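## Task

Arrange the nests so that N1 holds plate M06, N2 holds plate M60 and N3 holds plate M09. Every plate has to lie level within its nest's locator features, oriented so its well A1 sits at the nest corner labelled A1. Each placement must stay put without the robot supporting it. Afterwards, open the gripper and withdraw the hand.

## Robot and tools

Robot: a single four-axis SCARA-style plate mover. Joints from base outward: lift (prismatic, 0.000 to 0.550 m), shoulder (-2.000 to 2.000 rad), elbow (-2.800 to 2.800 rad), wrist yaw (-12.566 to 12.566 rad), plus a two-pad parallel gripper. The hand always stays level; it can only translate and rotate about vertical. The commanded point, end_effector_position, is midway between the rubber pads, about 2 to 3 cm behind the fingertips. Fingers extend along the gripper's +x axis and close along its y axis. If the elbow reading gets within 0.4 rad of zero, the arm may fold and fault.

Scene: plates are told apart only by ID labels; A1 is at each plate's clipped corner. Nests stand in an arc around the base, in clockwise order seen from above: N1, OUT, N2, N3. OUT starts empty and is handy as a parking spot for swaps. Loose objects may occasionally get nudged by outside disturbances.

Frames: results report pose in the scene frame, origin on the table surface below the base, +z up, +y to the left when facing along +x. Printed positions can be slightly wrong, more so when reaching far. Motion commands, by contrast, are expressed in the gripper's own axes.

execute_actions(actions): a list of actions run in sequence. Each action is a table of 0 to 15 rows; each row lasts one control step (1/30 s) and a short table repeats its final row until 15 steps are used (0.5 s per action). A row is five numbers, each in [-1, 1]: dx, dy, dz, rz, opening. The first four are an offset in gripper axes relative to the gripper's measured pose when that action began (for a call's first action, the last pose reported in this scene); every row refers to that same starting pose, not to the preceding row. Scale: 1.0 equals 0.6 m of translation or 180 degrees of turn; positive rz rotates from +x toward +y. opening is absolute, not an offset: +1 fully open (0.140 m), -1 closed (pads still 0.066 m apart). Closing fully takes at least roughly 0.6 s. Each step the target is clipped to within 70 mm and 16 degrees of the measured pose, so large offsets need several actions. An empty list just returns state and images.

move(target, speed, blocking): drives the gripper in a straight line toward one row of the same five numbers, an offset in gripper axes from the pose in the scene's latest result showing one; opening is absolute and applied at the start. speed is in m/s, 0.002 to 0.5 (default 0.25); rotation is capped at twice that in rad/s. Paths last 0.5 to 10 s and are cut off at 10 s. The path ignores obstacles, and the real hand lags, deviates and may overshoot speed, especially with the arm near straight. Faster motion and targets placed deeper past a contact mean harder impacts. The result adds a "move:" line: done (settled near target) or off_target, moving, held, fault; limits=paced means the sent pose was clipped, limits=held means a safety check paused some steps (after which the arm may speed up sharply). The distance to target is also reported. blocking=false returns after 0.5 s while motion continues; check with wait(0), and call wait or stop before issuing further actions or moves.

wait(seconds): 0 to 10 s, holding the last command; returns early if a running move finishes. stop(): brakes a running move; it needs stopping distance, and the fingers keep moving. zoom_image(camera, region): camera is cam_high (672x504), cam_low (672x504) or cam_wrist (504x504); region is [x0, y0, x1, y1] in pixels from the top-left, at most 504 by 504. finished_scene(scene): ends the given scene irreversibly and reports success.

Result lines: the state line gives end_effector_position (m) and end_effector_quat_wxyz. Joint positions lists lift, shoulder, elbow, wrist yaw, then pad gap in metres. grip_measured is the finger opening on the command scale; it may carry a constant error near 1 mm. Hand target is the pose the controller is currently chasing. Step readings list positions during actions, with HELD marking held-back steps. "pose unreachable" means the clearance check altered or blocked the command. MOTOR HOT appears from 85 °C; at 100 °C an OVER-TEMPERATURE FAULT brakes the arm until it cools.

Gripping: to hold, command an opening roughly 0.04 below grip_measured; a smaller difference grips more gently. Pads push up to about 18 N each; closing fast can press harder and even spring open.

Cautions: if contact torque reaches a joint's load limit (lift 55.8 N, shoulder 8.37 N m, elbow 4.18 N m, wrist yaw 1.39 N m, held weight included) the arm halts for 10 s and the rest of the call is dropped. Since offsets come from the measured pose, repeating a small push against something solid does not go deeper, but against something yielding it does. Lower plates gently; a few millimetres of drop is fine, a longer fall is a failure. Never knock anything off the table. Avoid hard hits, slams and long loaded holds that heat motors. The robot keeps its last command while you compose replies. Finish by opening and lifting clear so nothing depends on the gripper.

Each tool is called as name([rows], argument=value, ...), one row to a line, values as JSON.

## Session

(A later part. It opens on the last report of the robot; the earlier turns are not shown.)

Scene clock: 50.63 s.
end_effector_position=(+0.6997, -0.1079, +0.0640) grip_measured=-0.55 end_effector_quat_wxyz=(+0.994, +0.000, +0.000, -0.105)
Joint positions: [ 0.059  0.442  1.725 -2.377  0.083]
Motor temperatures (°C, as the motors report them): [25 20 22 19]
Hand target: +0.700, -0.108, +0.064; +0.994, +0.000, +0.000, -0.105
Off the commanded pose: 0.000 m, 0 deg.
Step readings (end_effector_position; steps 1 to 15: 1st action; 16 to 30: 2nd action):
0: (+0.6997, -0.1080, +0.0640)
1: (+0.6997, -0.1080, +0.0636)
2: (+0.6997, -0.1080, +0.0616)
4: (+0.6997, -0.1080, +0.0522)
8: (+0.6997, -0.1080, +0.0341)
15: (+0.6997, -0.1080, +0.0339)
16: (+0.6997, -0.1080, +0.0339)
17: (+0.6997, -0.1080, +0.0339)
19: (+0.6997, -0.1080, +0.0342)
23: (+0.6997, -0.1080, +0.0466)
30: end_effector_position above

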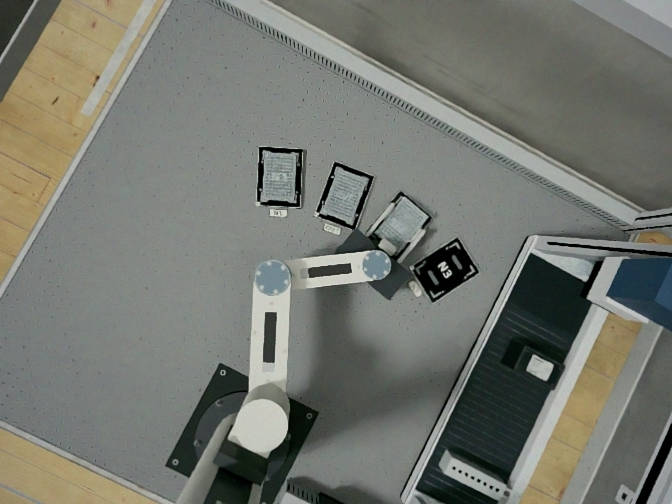

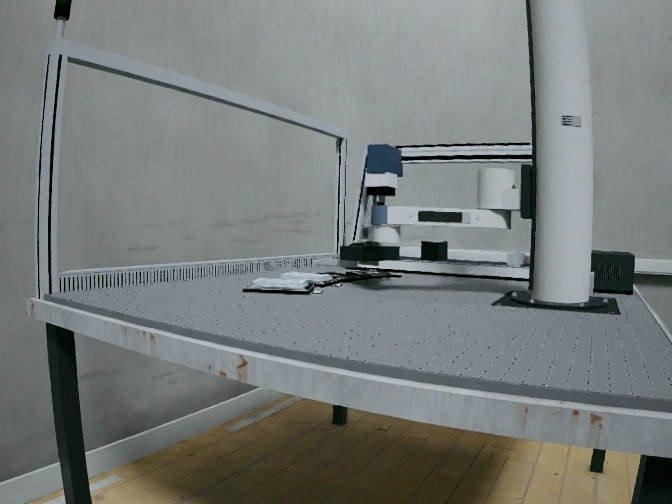

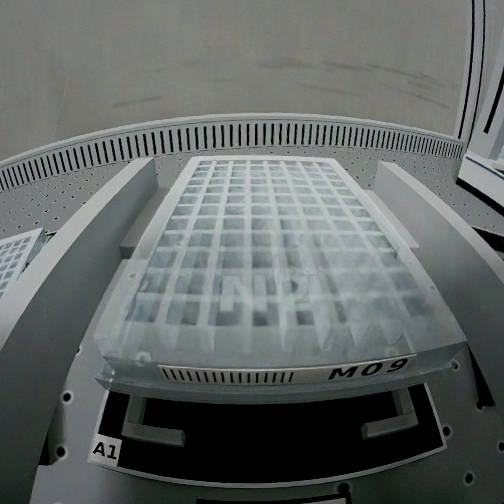

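move(target=[-0.0162,-0.2955,-0.01,-0.0955,-0.6], speed=0.4)

move(target=[0,0,-0.028,0,-0.6], speed=0.1)

zoom_image(camera="cam_wrist", region=[40, 300, 504, 480])

zoom_image(camera="cam_high", region=[410, 230, 490, 310])

Scene clock: 52.03 s.
end_effector_position=(+0.6530, -0.2794, +0.0580) grip_measured=-0.55 end_effector_quat_wxyz=(+0.968, +0.000, +0.000, -0.253)
Joint positions: [ 0.053  0.059  1.836 -2.405  0.083]
Motor temperatures (°C, as the motors report them): [25 20 22 19]
Hand target: +0.653, -0.279, +0.058; +0.968, +0.000, +0.000, -0.252
Off the commanded pose: 0.000 m, 0 deg.
move: done

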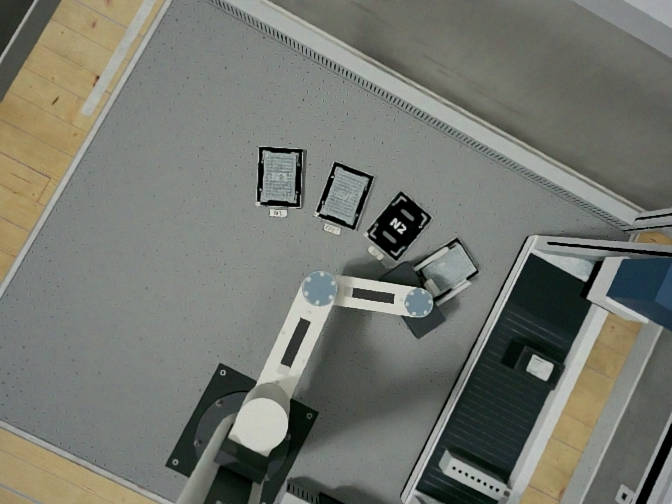

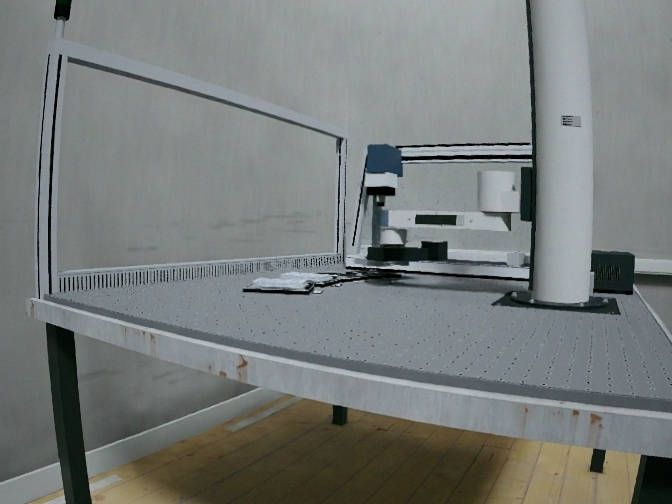

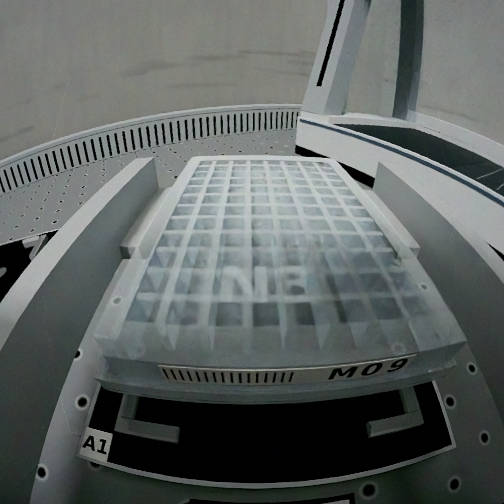

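Scene clock: 52.73 s.
end_effector_position=(+0.6530, -0.2795, +0.0412) grip_measured=-0.55 end_effector_quat_wxyz=(+0.968, +0.000, +0.000, -0.253)
Joint positions: [ 0.036  0.059  1.836 -2.405  0.083]
Motor temperatures (°C, as the motors report them): [25 20 22 19]
Hand target: +0.653, -0.279, +0.041; +0.968, +0.000, +0.000, -0.253
Off the commanded pose: 0.000 m, 0 deg.
move: done

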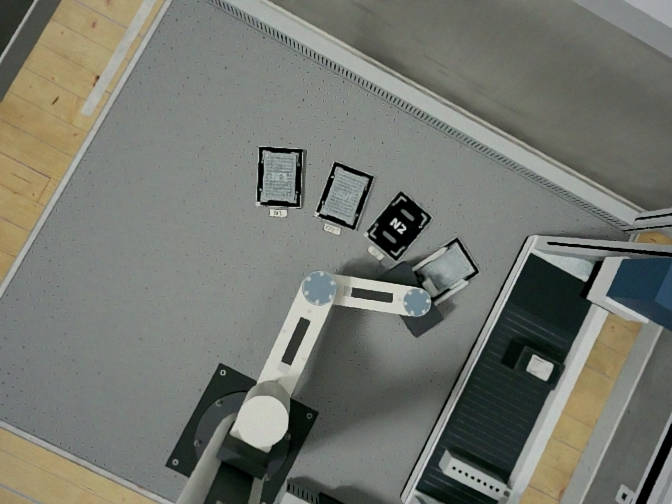

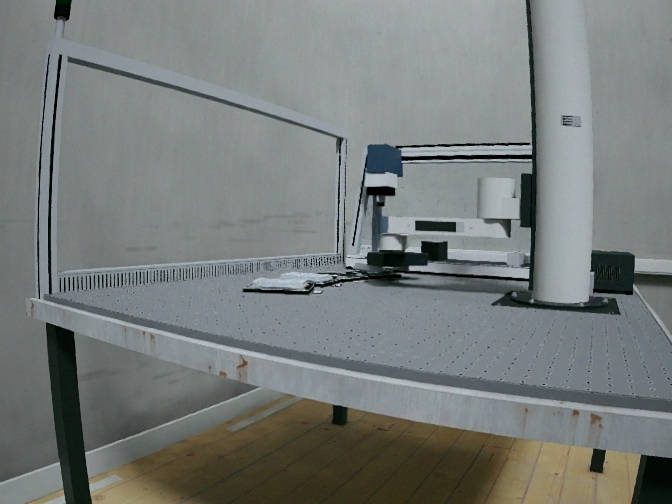

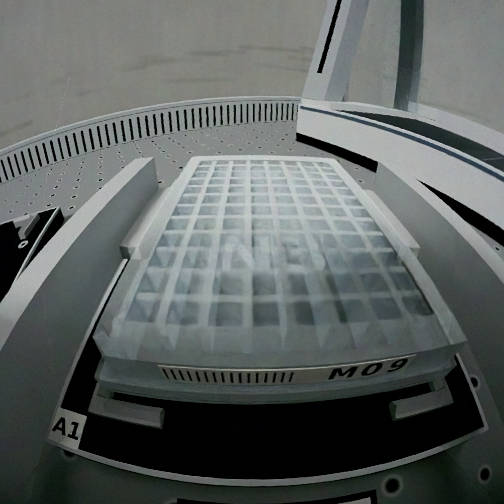

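Region (40, 300, 504, 480) of cam_wrist's 504x504 image, scaled by 1.086, with more detail than that image has.

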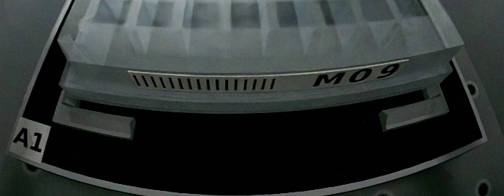

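Region (410, 230, 490, 310) of cam_high's 672x504 image, scaled by 6.300, with more detail than that image has.

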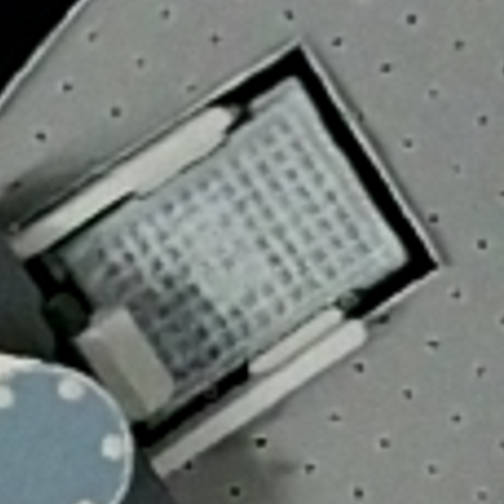

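move(target=[0,0.0004,-0.012,-0.0028,-0.6], speed=0.015)

execute_actions([
  [[0,0,0,0,-0.1],[0,0,0,0,-0.1],[0,0,0,0,-0.1],[0,0,0,0,-0.1],[0,0,0,0,-0.1],[0,0,0,0,-0.1],[0,0,0.02,0,-0.1],[0,0,0.035,0.0028,-0.1],[0,0,0.05,0.0028,-0.1]],
])

Scene clock: 53.80 s.
end_effector_position=(+0.6529, -0.2795, +0.0339) grip_measured=-0.55 end_effector_quat_wxyz=(+0.966, +0.000, +0.000, -0.257)
Joint positions: [ 0.029  0.062  1.835 -2.418  0.083]
Motor temperatures (°C, as the motors report them): [25 20 22 19]
Hand target: +0.653, -0.279, +0.034; +0.966, +0.000, +0.000, -0.257
Off the commanded pose: 0.000 m, 0 deg.
move: done

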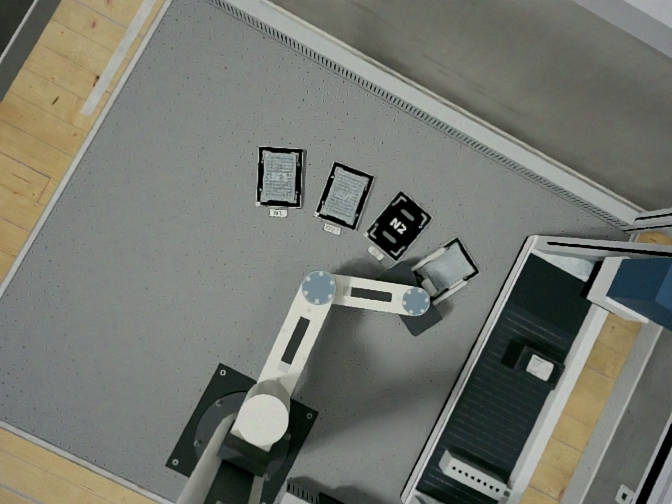

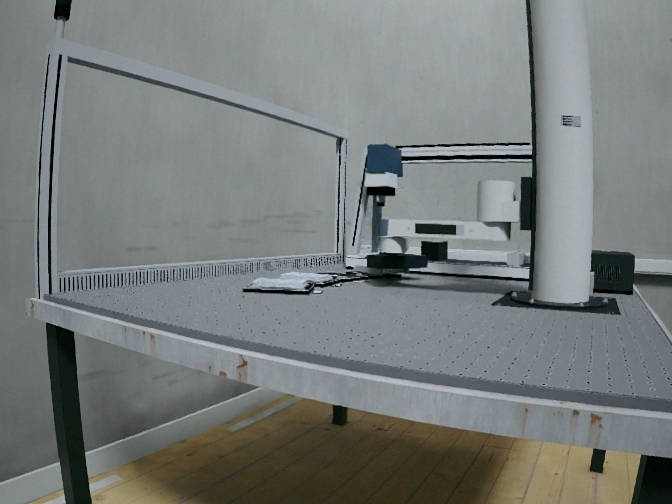

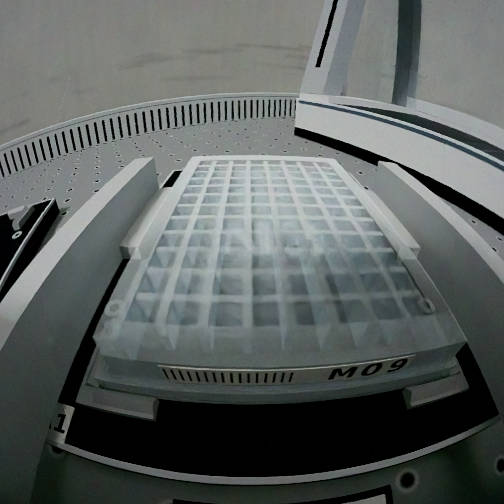

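Scene clock: 54.30 s.
end_effector_position=(+0.6529, -0.2794, +0.0642) grip_measured=-0.10 end_effector_quat_wxyz=(+0.967, +0.000, +0.000, -0.253)
Joint positions: [ 0.059  0.06   1.835 -2.406  0.099]
Motor temperatures (°C, as the motors report them): [25 20 22 19]
Hand target: +0.653, -0.279, +0.064; +0.967, +0.000, +0.000, -0.253
Off the commanded pose: 0.000 m, 0 deg.
Step readings (end_effector_position):
0: (+0.6529, -0.2795, +0.0339)
1: (+0.6529, -0.2795, +0.0339)
2: (+0.6529, -0.2795, +0.0339)
4: (+0.6529, -0.2795, +0.0339)
8: (+0.6529, -0.2795, +0.0363)
15: end_effector_position above

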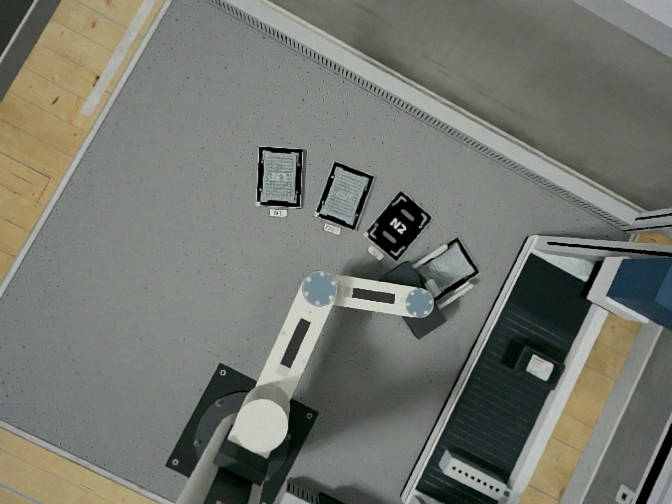

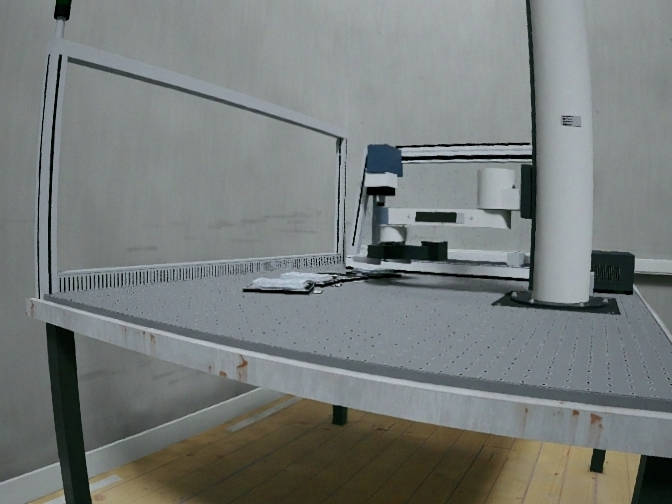

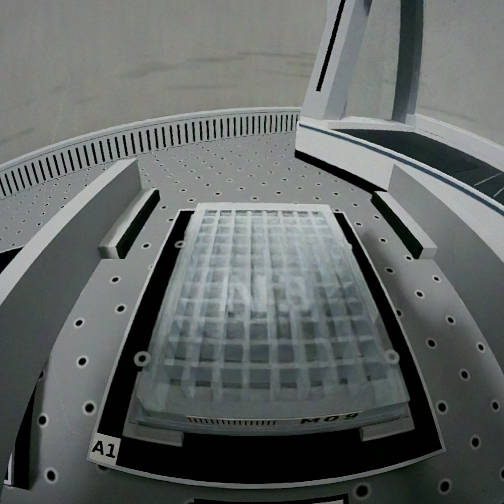

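move(target=[-0.2057,0.5385,0,0.2075,-0.1], speed=0.5)

execute_actions([
  [[0,0,-0.015,0,-0.2],[0,0,-0.025,0,-0.3],[0,0,-0.035,0,-0.35],[0,0,-0.043,0,-0.35],[0,0,-0.0503,0,-0.35],[0,0,-0.0503,0,-0.35],[0,0,-0.0503,0,-0.35],[0,0,-0.0503,0,-0.4],[0,0,-0.0503,0,-0.44],[0,0,-0.0503,0,-0.47],[0,0,-0.0503,0,-0.5],[0,0,-0.0503,0,-0.52],[0,0,-0.0503,0,-0.54],[0,0,-0.0503,0,-0.56],[0,0,-0.0503,0,-0.58]],
  [[0,0,0,0,-0.6],[0,0,0,0,-0.6],[0,0,0,0,-0.6],[0,0,0.004,0,-0.6],[0,0,0.009,0,-0.6],[0,0,0.016,0,-0.6],[0,0,0.024,0,-0.6],[0,0,0.032,0,-0.6],[0,0,0.04,0,-0.6],[0,0,0.046,0,-0.6],[0,0,0.05,0,-0.6]],
])

Scene clock: 56.10 s.
end_effector_position=(+0.7037, +0.0629, +0.0642) grip_measured=-0.10 end_effector_quat_wxyz=(+0.998, +0.000, +0.000, +0.070)
Joint positions: [ 0.059  0.761  1.705 -2.326  0.099]
Motor temperatures (°C, as the motors report them): [25 20 22 19]
Hand target: +0.704, +0.063, +0.064; +0.998, +0.000, +0.000, +0.070
Off the commanded pose: 0.000 m, 0 deg.
move: done

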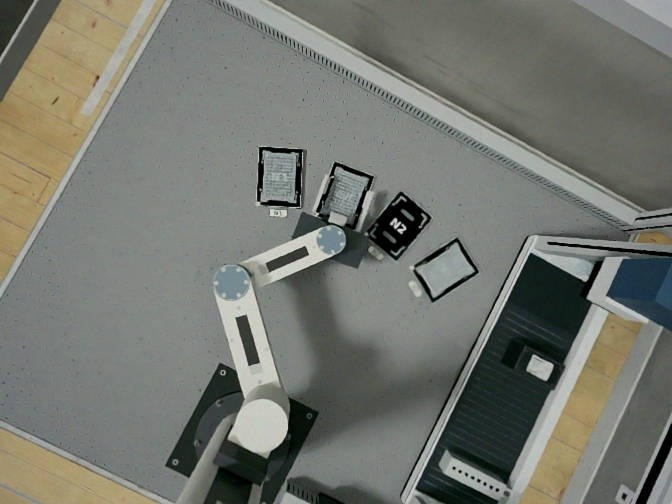

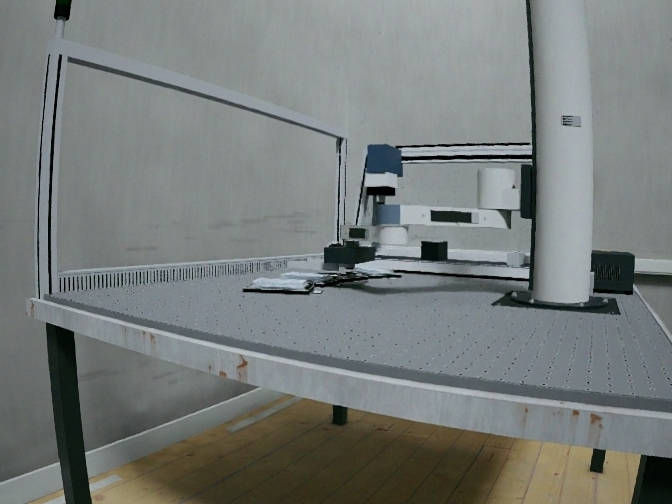

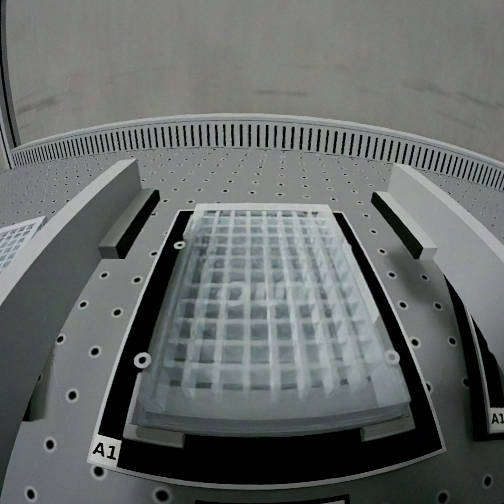

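Scene clock: 57.10 s.
end_effector_position=(+0.7037, +0.0629, +0.0640) grip_measured=-0.55 end_effector_quat_wxyz=(+0.998, +0.000, +0.000, +0.070)
Joint positions: [ 0.059  0.761  1.705 -2.326  0.082]
Motor temperatures (°C, as the motors report them): [25 20 22 19]
Hand target: +0.704, +0.063, +0.064; +0.998, +0.000, +0.000, +0.070
Off the commanded pose: 0.000 m, 0 deg.
Step readings (end_effector_position; steps 1 to 15: 1st action; 16 to 30: 2nd action):
0: (+0.7037, +0.0629, +0.0642)
1: (+0.7037, +0.0629, +0.0639)
2: (+0.7037, +0.0629, +0.0618)
4: (+0.7037, +0.0629, +0.0524)
8: (+0.7037, +0.0629, +0.0341)
15: (+0.7037, +0.0629, +0.0339)
16: (+0.7037, +0.0629, +0.0339)
17: (+0.7037, +0.0629, +0.0339)
19: (+0.7037, +0.0629, +0.0342)
23: (+0.7037, +0.0629, +0.0466)
30: end_effector_position above

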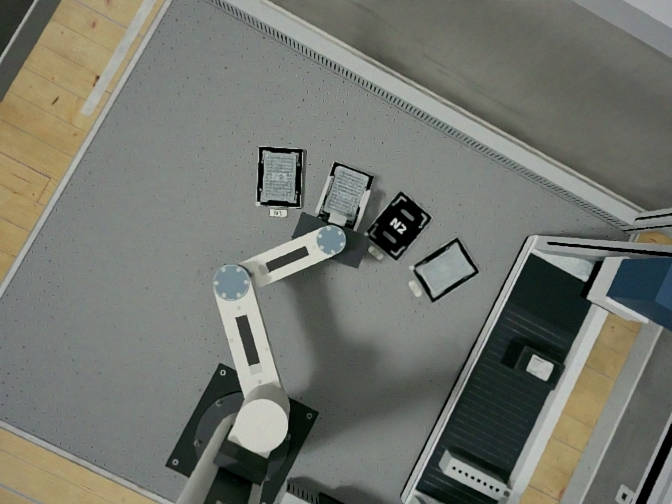

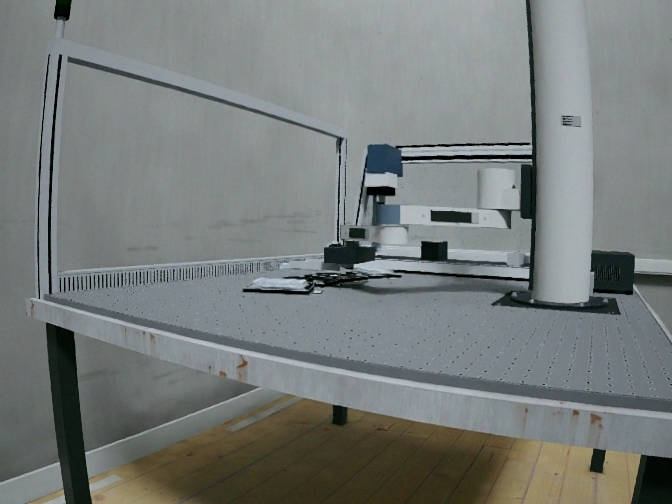

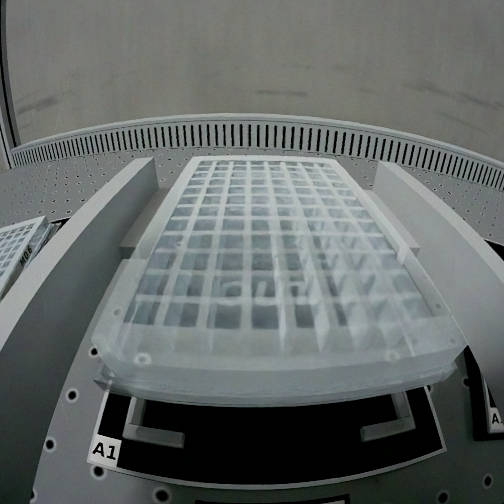

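move(target=[-0.0451,-0.2806,0,-0.1098,-0.6], speed=0.4)

Scene clock: 58.20 s.
end_effector_position=(+0.7004, -0.1078, +0.0640) grip_measured=-0.55 end_effector_quat_wxyz=(+0.995, +0.000, +0.000, -0.102)
Joint positions: [ 0.059  0.44   1.728 -2.372  0.082]
Motor temperatures (°C, as the motors report them): [25 20 22 19]
Hand target: +0.700, -0.108, +0.064; +0.995, +0.000, +0.000, -0.102
Off the commanded pose: 0.000 m, 0 deg.
move: done

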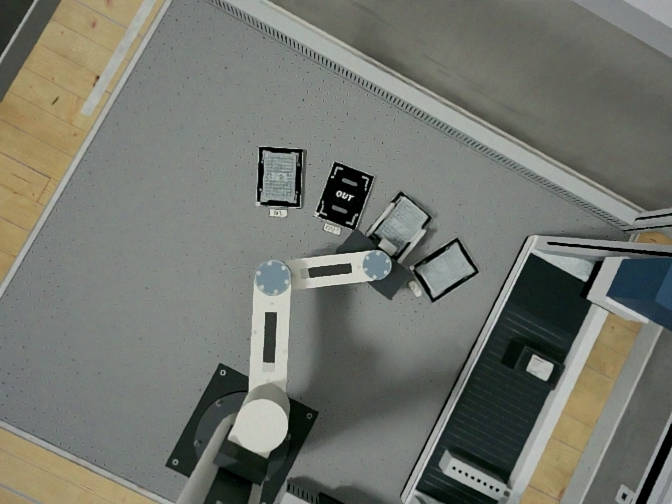

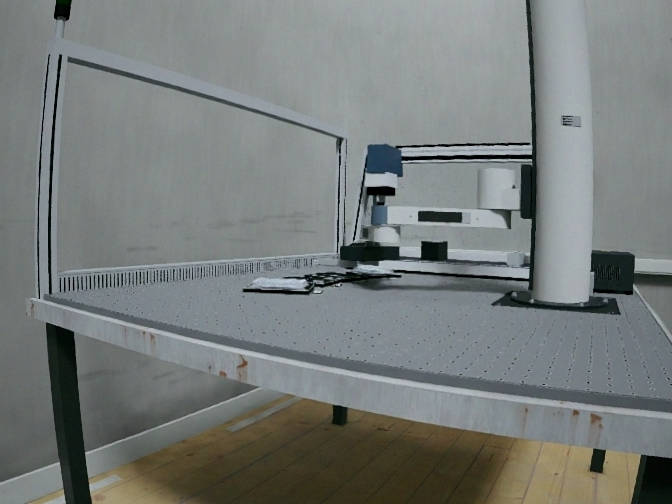

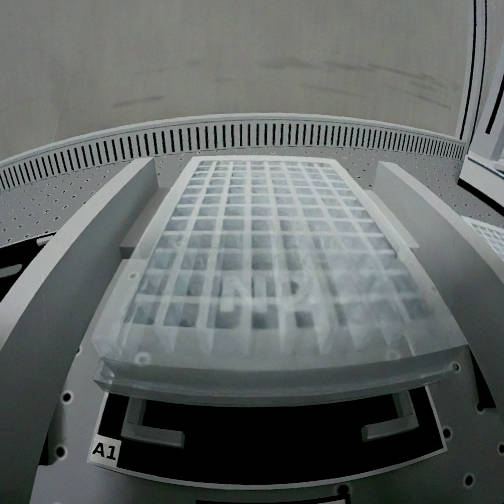

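execute_actions([
  [[0,0.0003,-0.004,0,-0.6],[0,0.0003,-0.009,0,-0.6],[0,0.0003,-0.015,0,-0.6],[0,0.0003,-0.021,0,-0.6],[0,0.0003,-0.027,0,-0.6],[0,0.0003,-0.032,0,-0.6],[0,0.0003,-0.036,0,-0.6],[0,0.0003,-0.038,0,-0.6],[0,0.0003,-0.04,0,-0.6],[0,0.0003,-0.0415,0,-0.6],[0,0.0003,-0.043,0,-0.6],[0,0.0003,-0.0445,0,-0.6],[0,0.0003,-0.046,0,-0.6],[0,0.0003,-0.0475,0,-0.6],[0,0.0003,-0.049,0,-0.6]],
  [[0,0,-0.001,0,-0.6],[0,0,-0.002,0,-0.6],[0,0,-0.002,0,-0.6],[0,0,-0.002,0,-0.1],[0,0,-0.002,0,-0.1],[0,0,-0.002,0,-0.1],[0,0,-0.002,0,-0.1],[0,0,-0.002,0,-0.1],[0,0,-0.002,0,-0.1],[0,0,0.02,0,-0.1],[0,0,0.035,0,-0.1],[0,0,0.049,0,-0.1]],
  [[-0.02,0,0.05,0,-0.1],[-0.05,0,0.06,0,-0.1],[-0.1,0,0.07,0,-0.1],[-0.15,0,0.07,0,-0.1],[-0.2,0,0.07,0,-0.1],[-0.25,0,0.07,0,-0.1]],
])

zoom_image(camera="cam_high", region=[245, 135, 495, 310])

zoom_image(camera="cam_low", region=[235, 255, 415, 305])

Scene clock: 60.27 s.
end_effector_position=(+0.5694, -0.0822, +0.1004) grip_measured=-0.10 end_effector_quat_wxyz=(+0.994, +0.000, +0.000, -0.106)
Joint positions: [ 0.095  0.712  1.05  -1.973  0.099]
Motor temperatures (°C, as the motors report them): [25 20 22 19]
Hand target: +0.556, -0.078, +0.101; +0.995, +0.000, +0.000, -0.103
Off the commanded pose: 0.017 m, 0 deg.
Step readings (end_effector_position; steps 1 to 15: 1st action; 16 to 30: 2nd action; 31 to 45: 3rd action):
0: (+0.7004, -0.1078, +0.0640)
1: (+0.7004, -0.1078, +0.0637)
2: (+0.7004, -0.1077, +0.0617)
4: (+0.7004, -0.1077, +0.0557)
8: (+0.7004, -0.1077, +0.0429)
15: (+0.7004, -0.1077, +0.0351)
16: (+0.7004, -0.1077, +0.0344)
17: (+0.7004, -0.1077, +0.0342)
19: (+0.7004, -0.1077, +0.0339)
23: (+0.7004, -0.1077, +0.0339)
30: (+0.7004, -0.1077, +0.0586)
31: (+0.7003, -0.1077, +0.0630)
32: (+0.6996, -0.1077, +0.0691)
34: (+0.6935, -0.1067, +0.0848)
38: (+0.6543, -0.1003, +0.0978)
45: end_effector_position above

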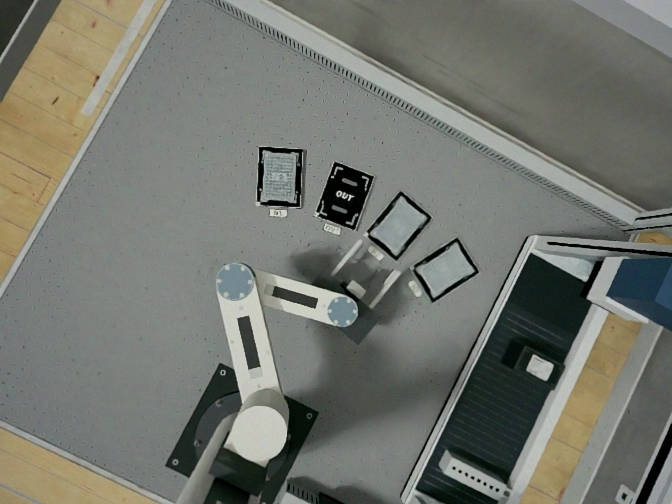

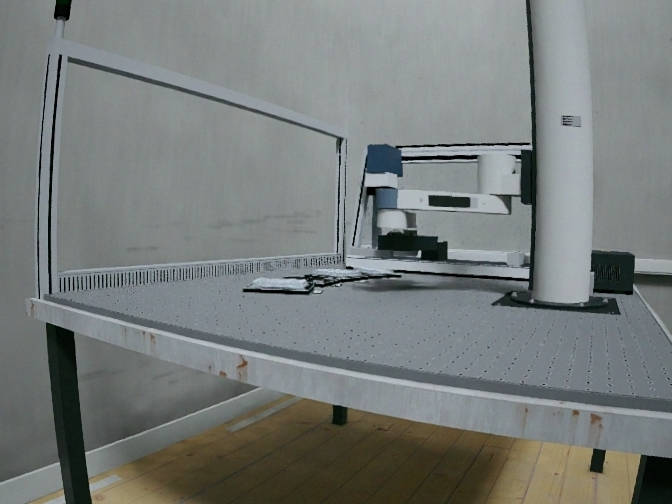

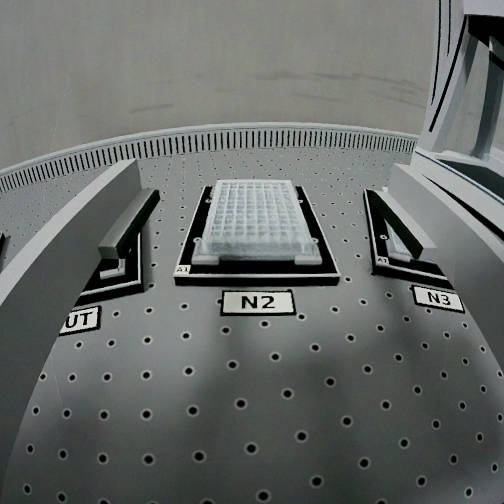

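Region (245, 135, 495, 310) of cam_high's 672x504 image, scaled by 2.016, with more detail than that image has; it fills the top 353 rows of this view, and the rest is white.

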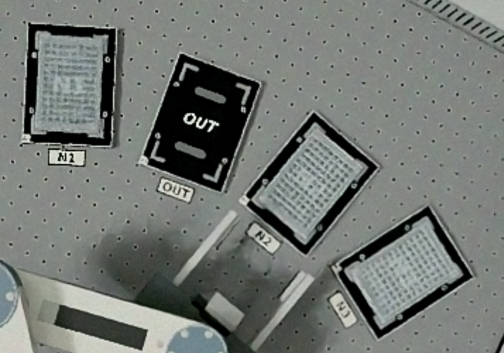

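Region (235, 255, 415, 305) of cam_low's 672x504 image, scaled by 2.800, with more detail than that image has.

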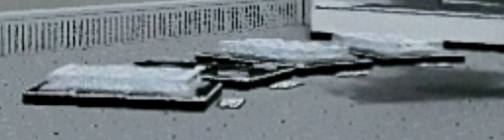

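finished_scene(scene=1)

The scene is finished: the task was done.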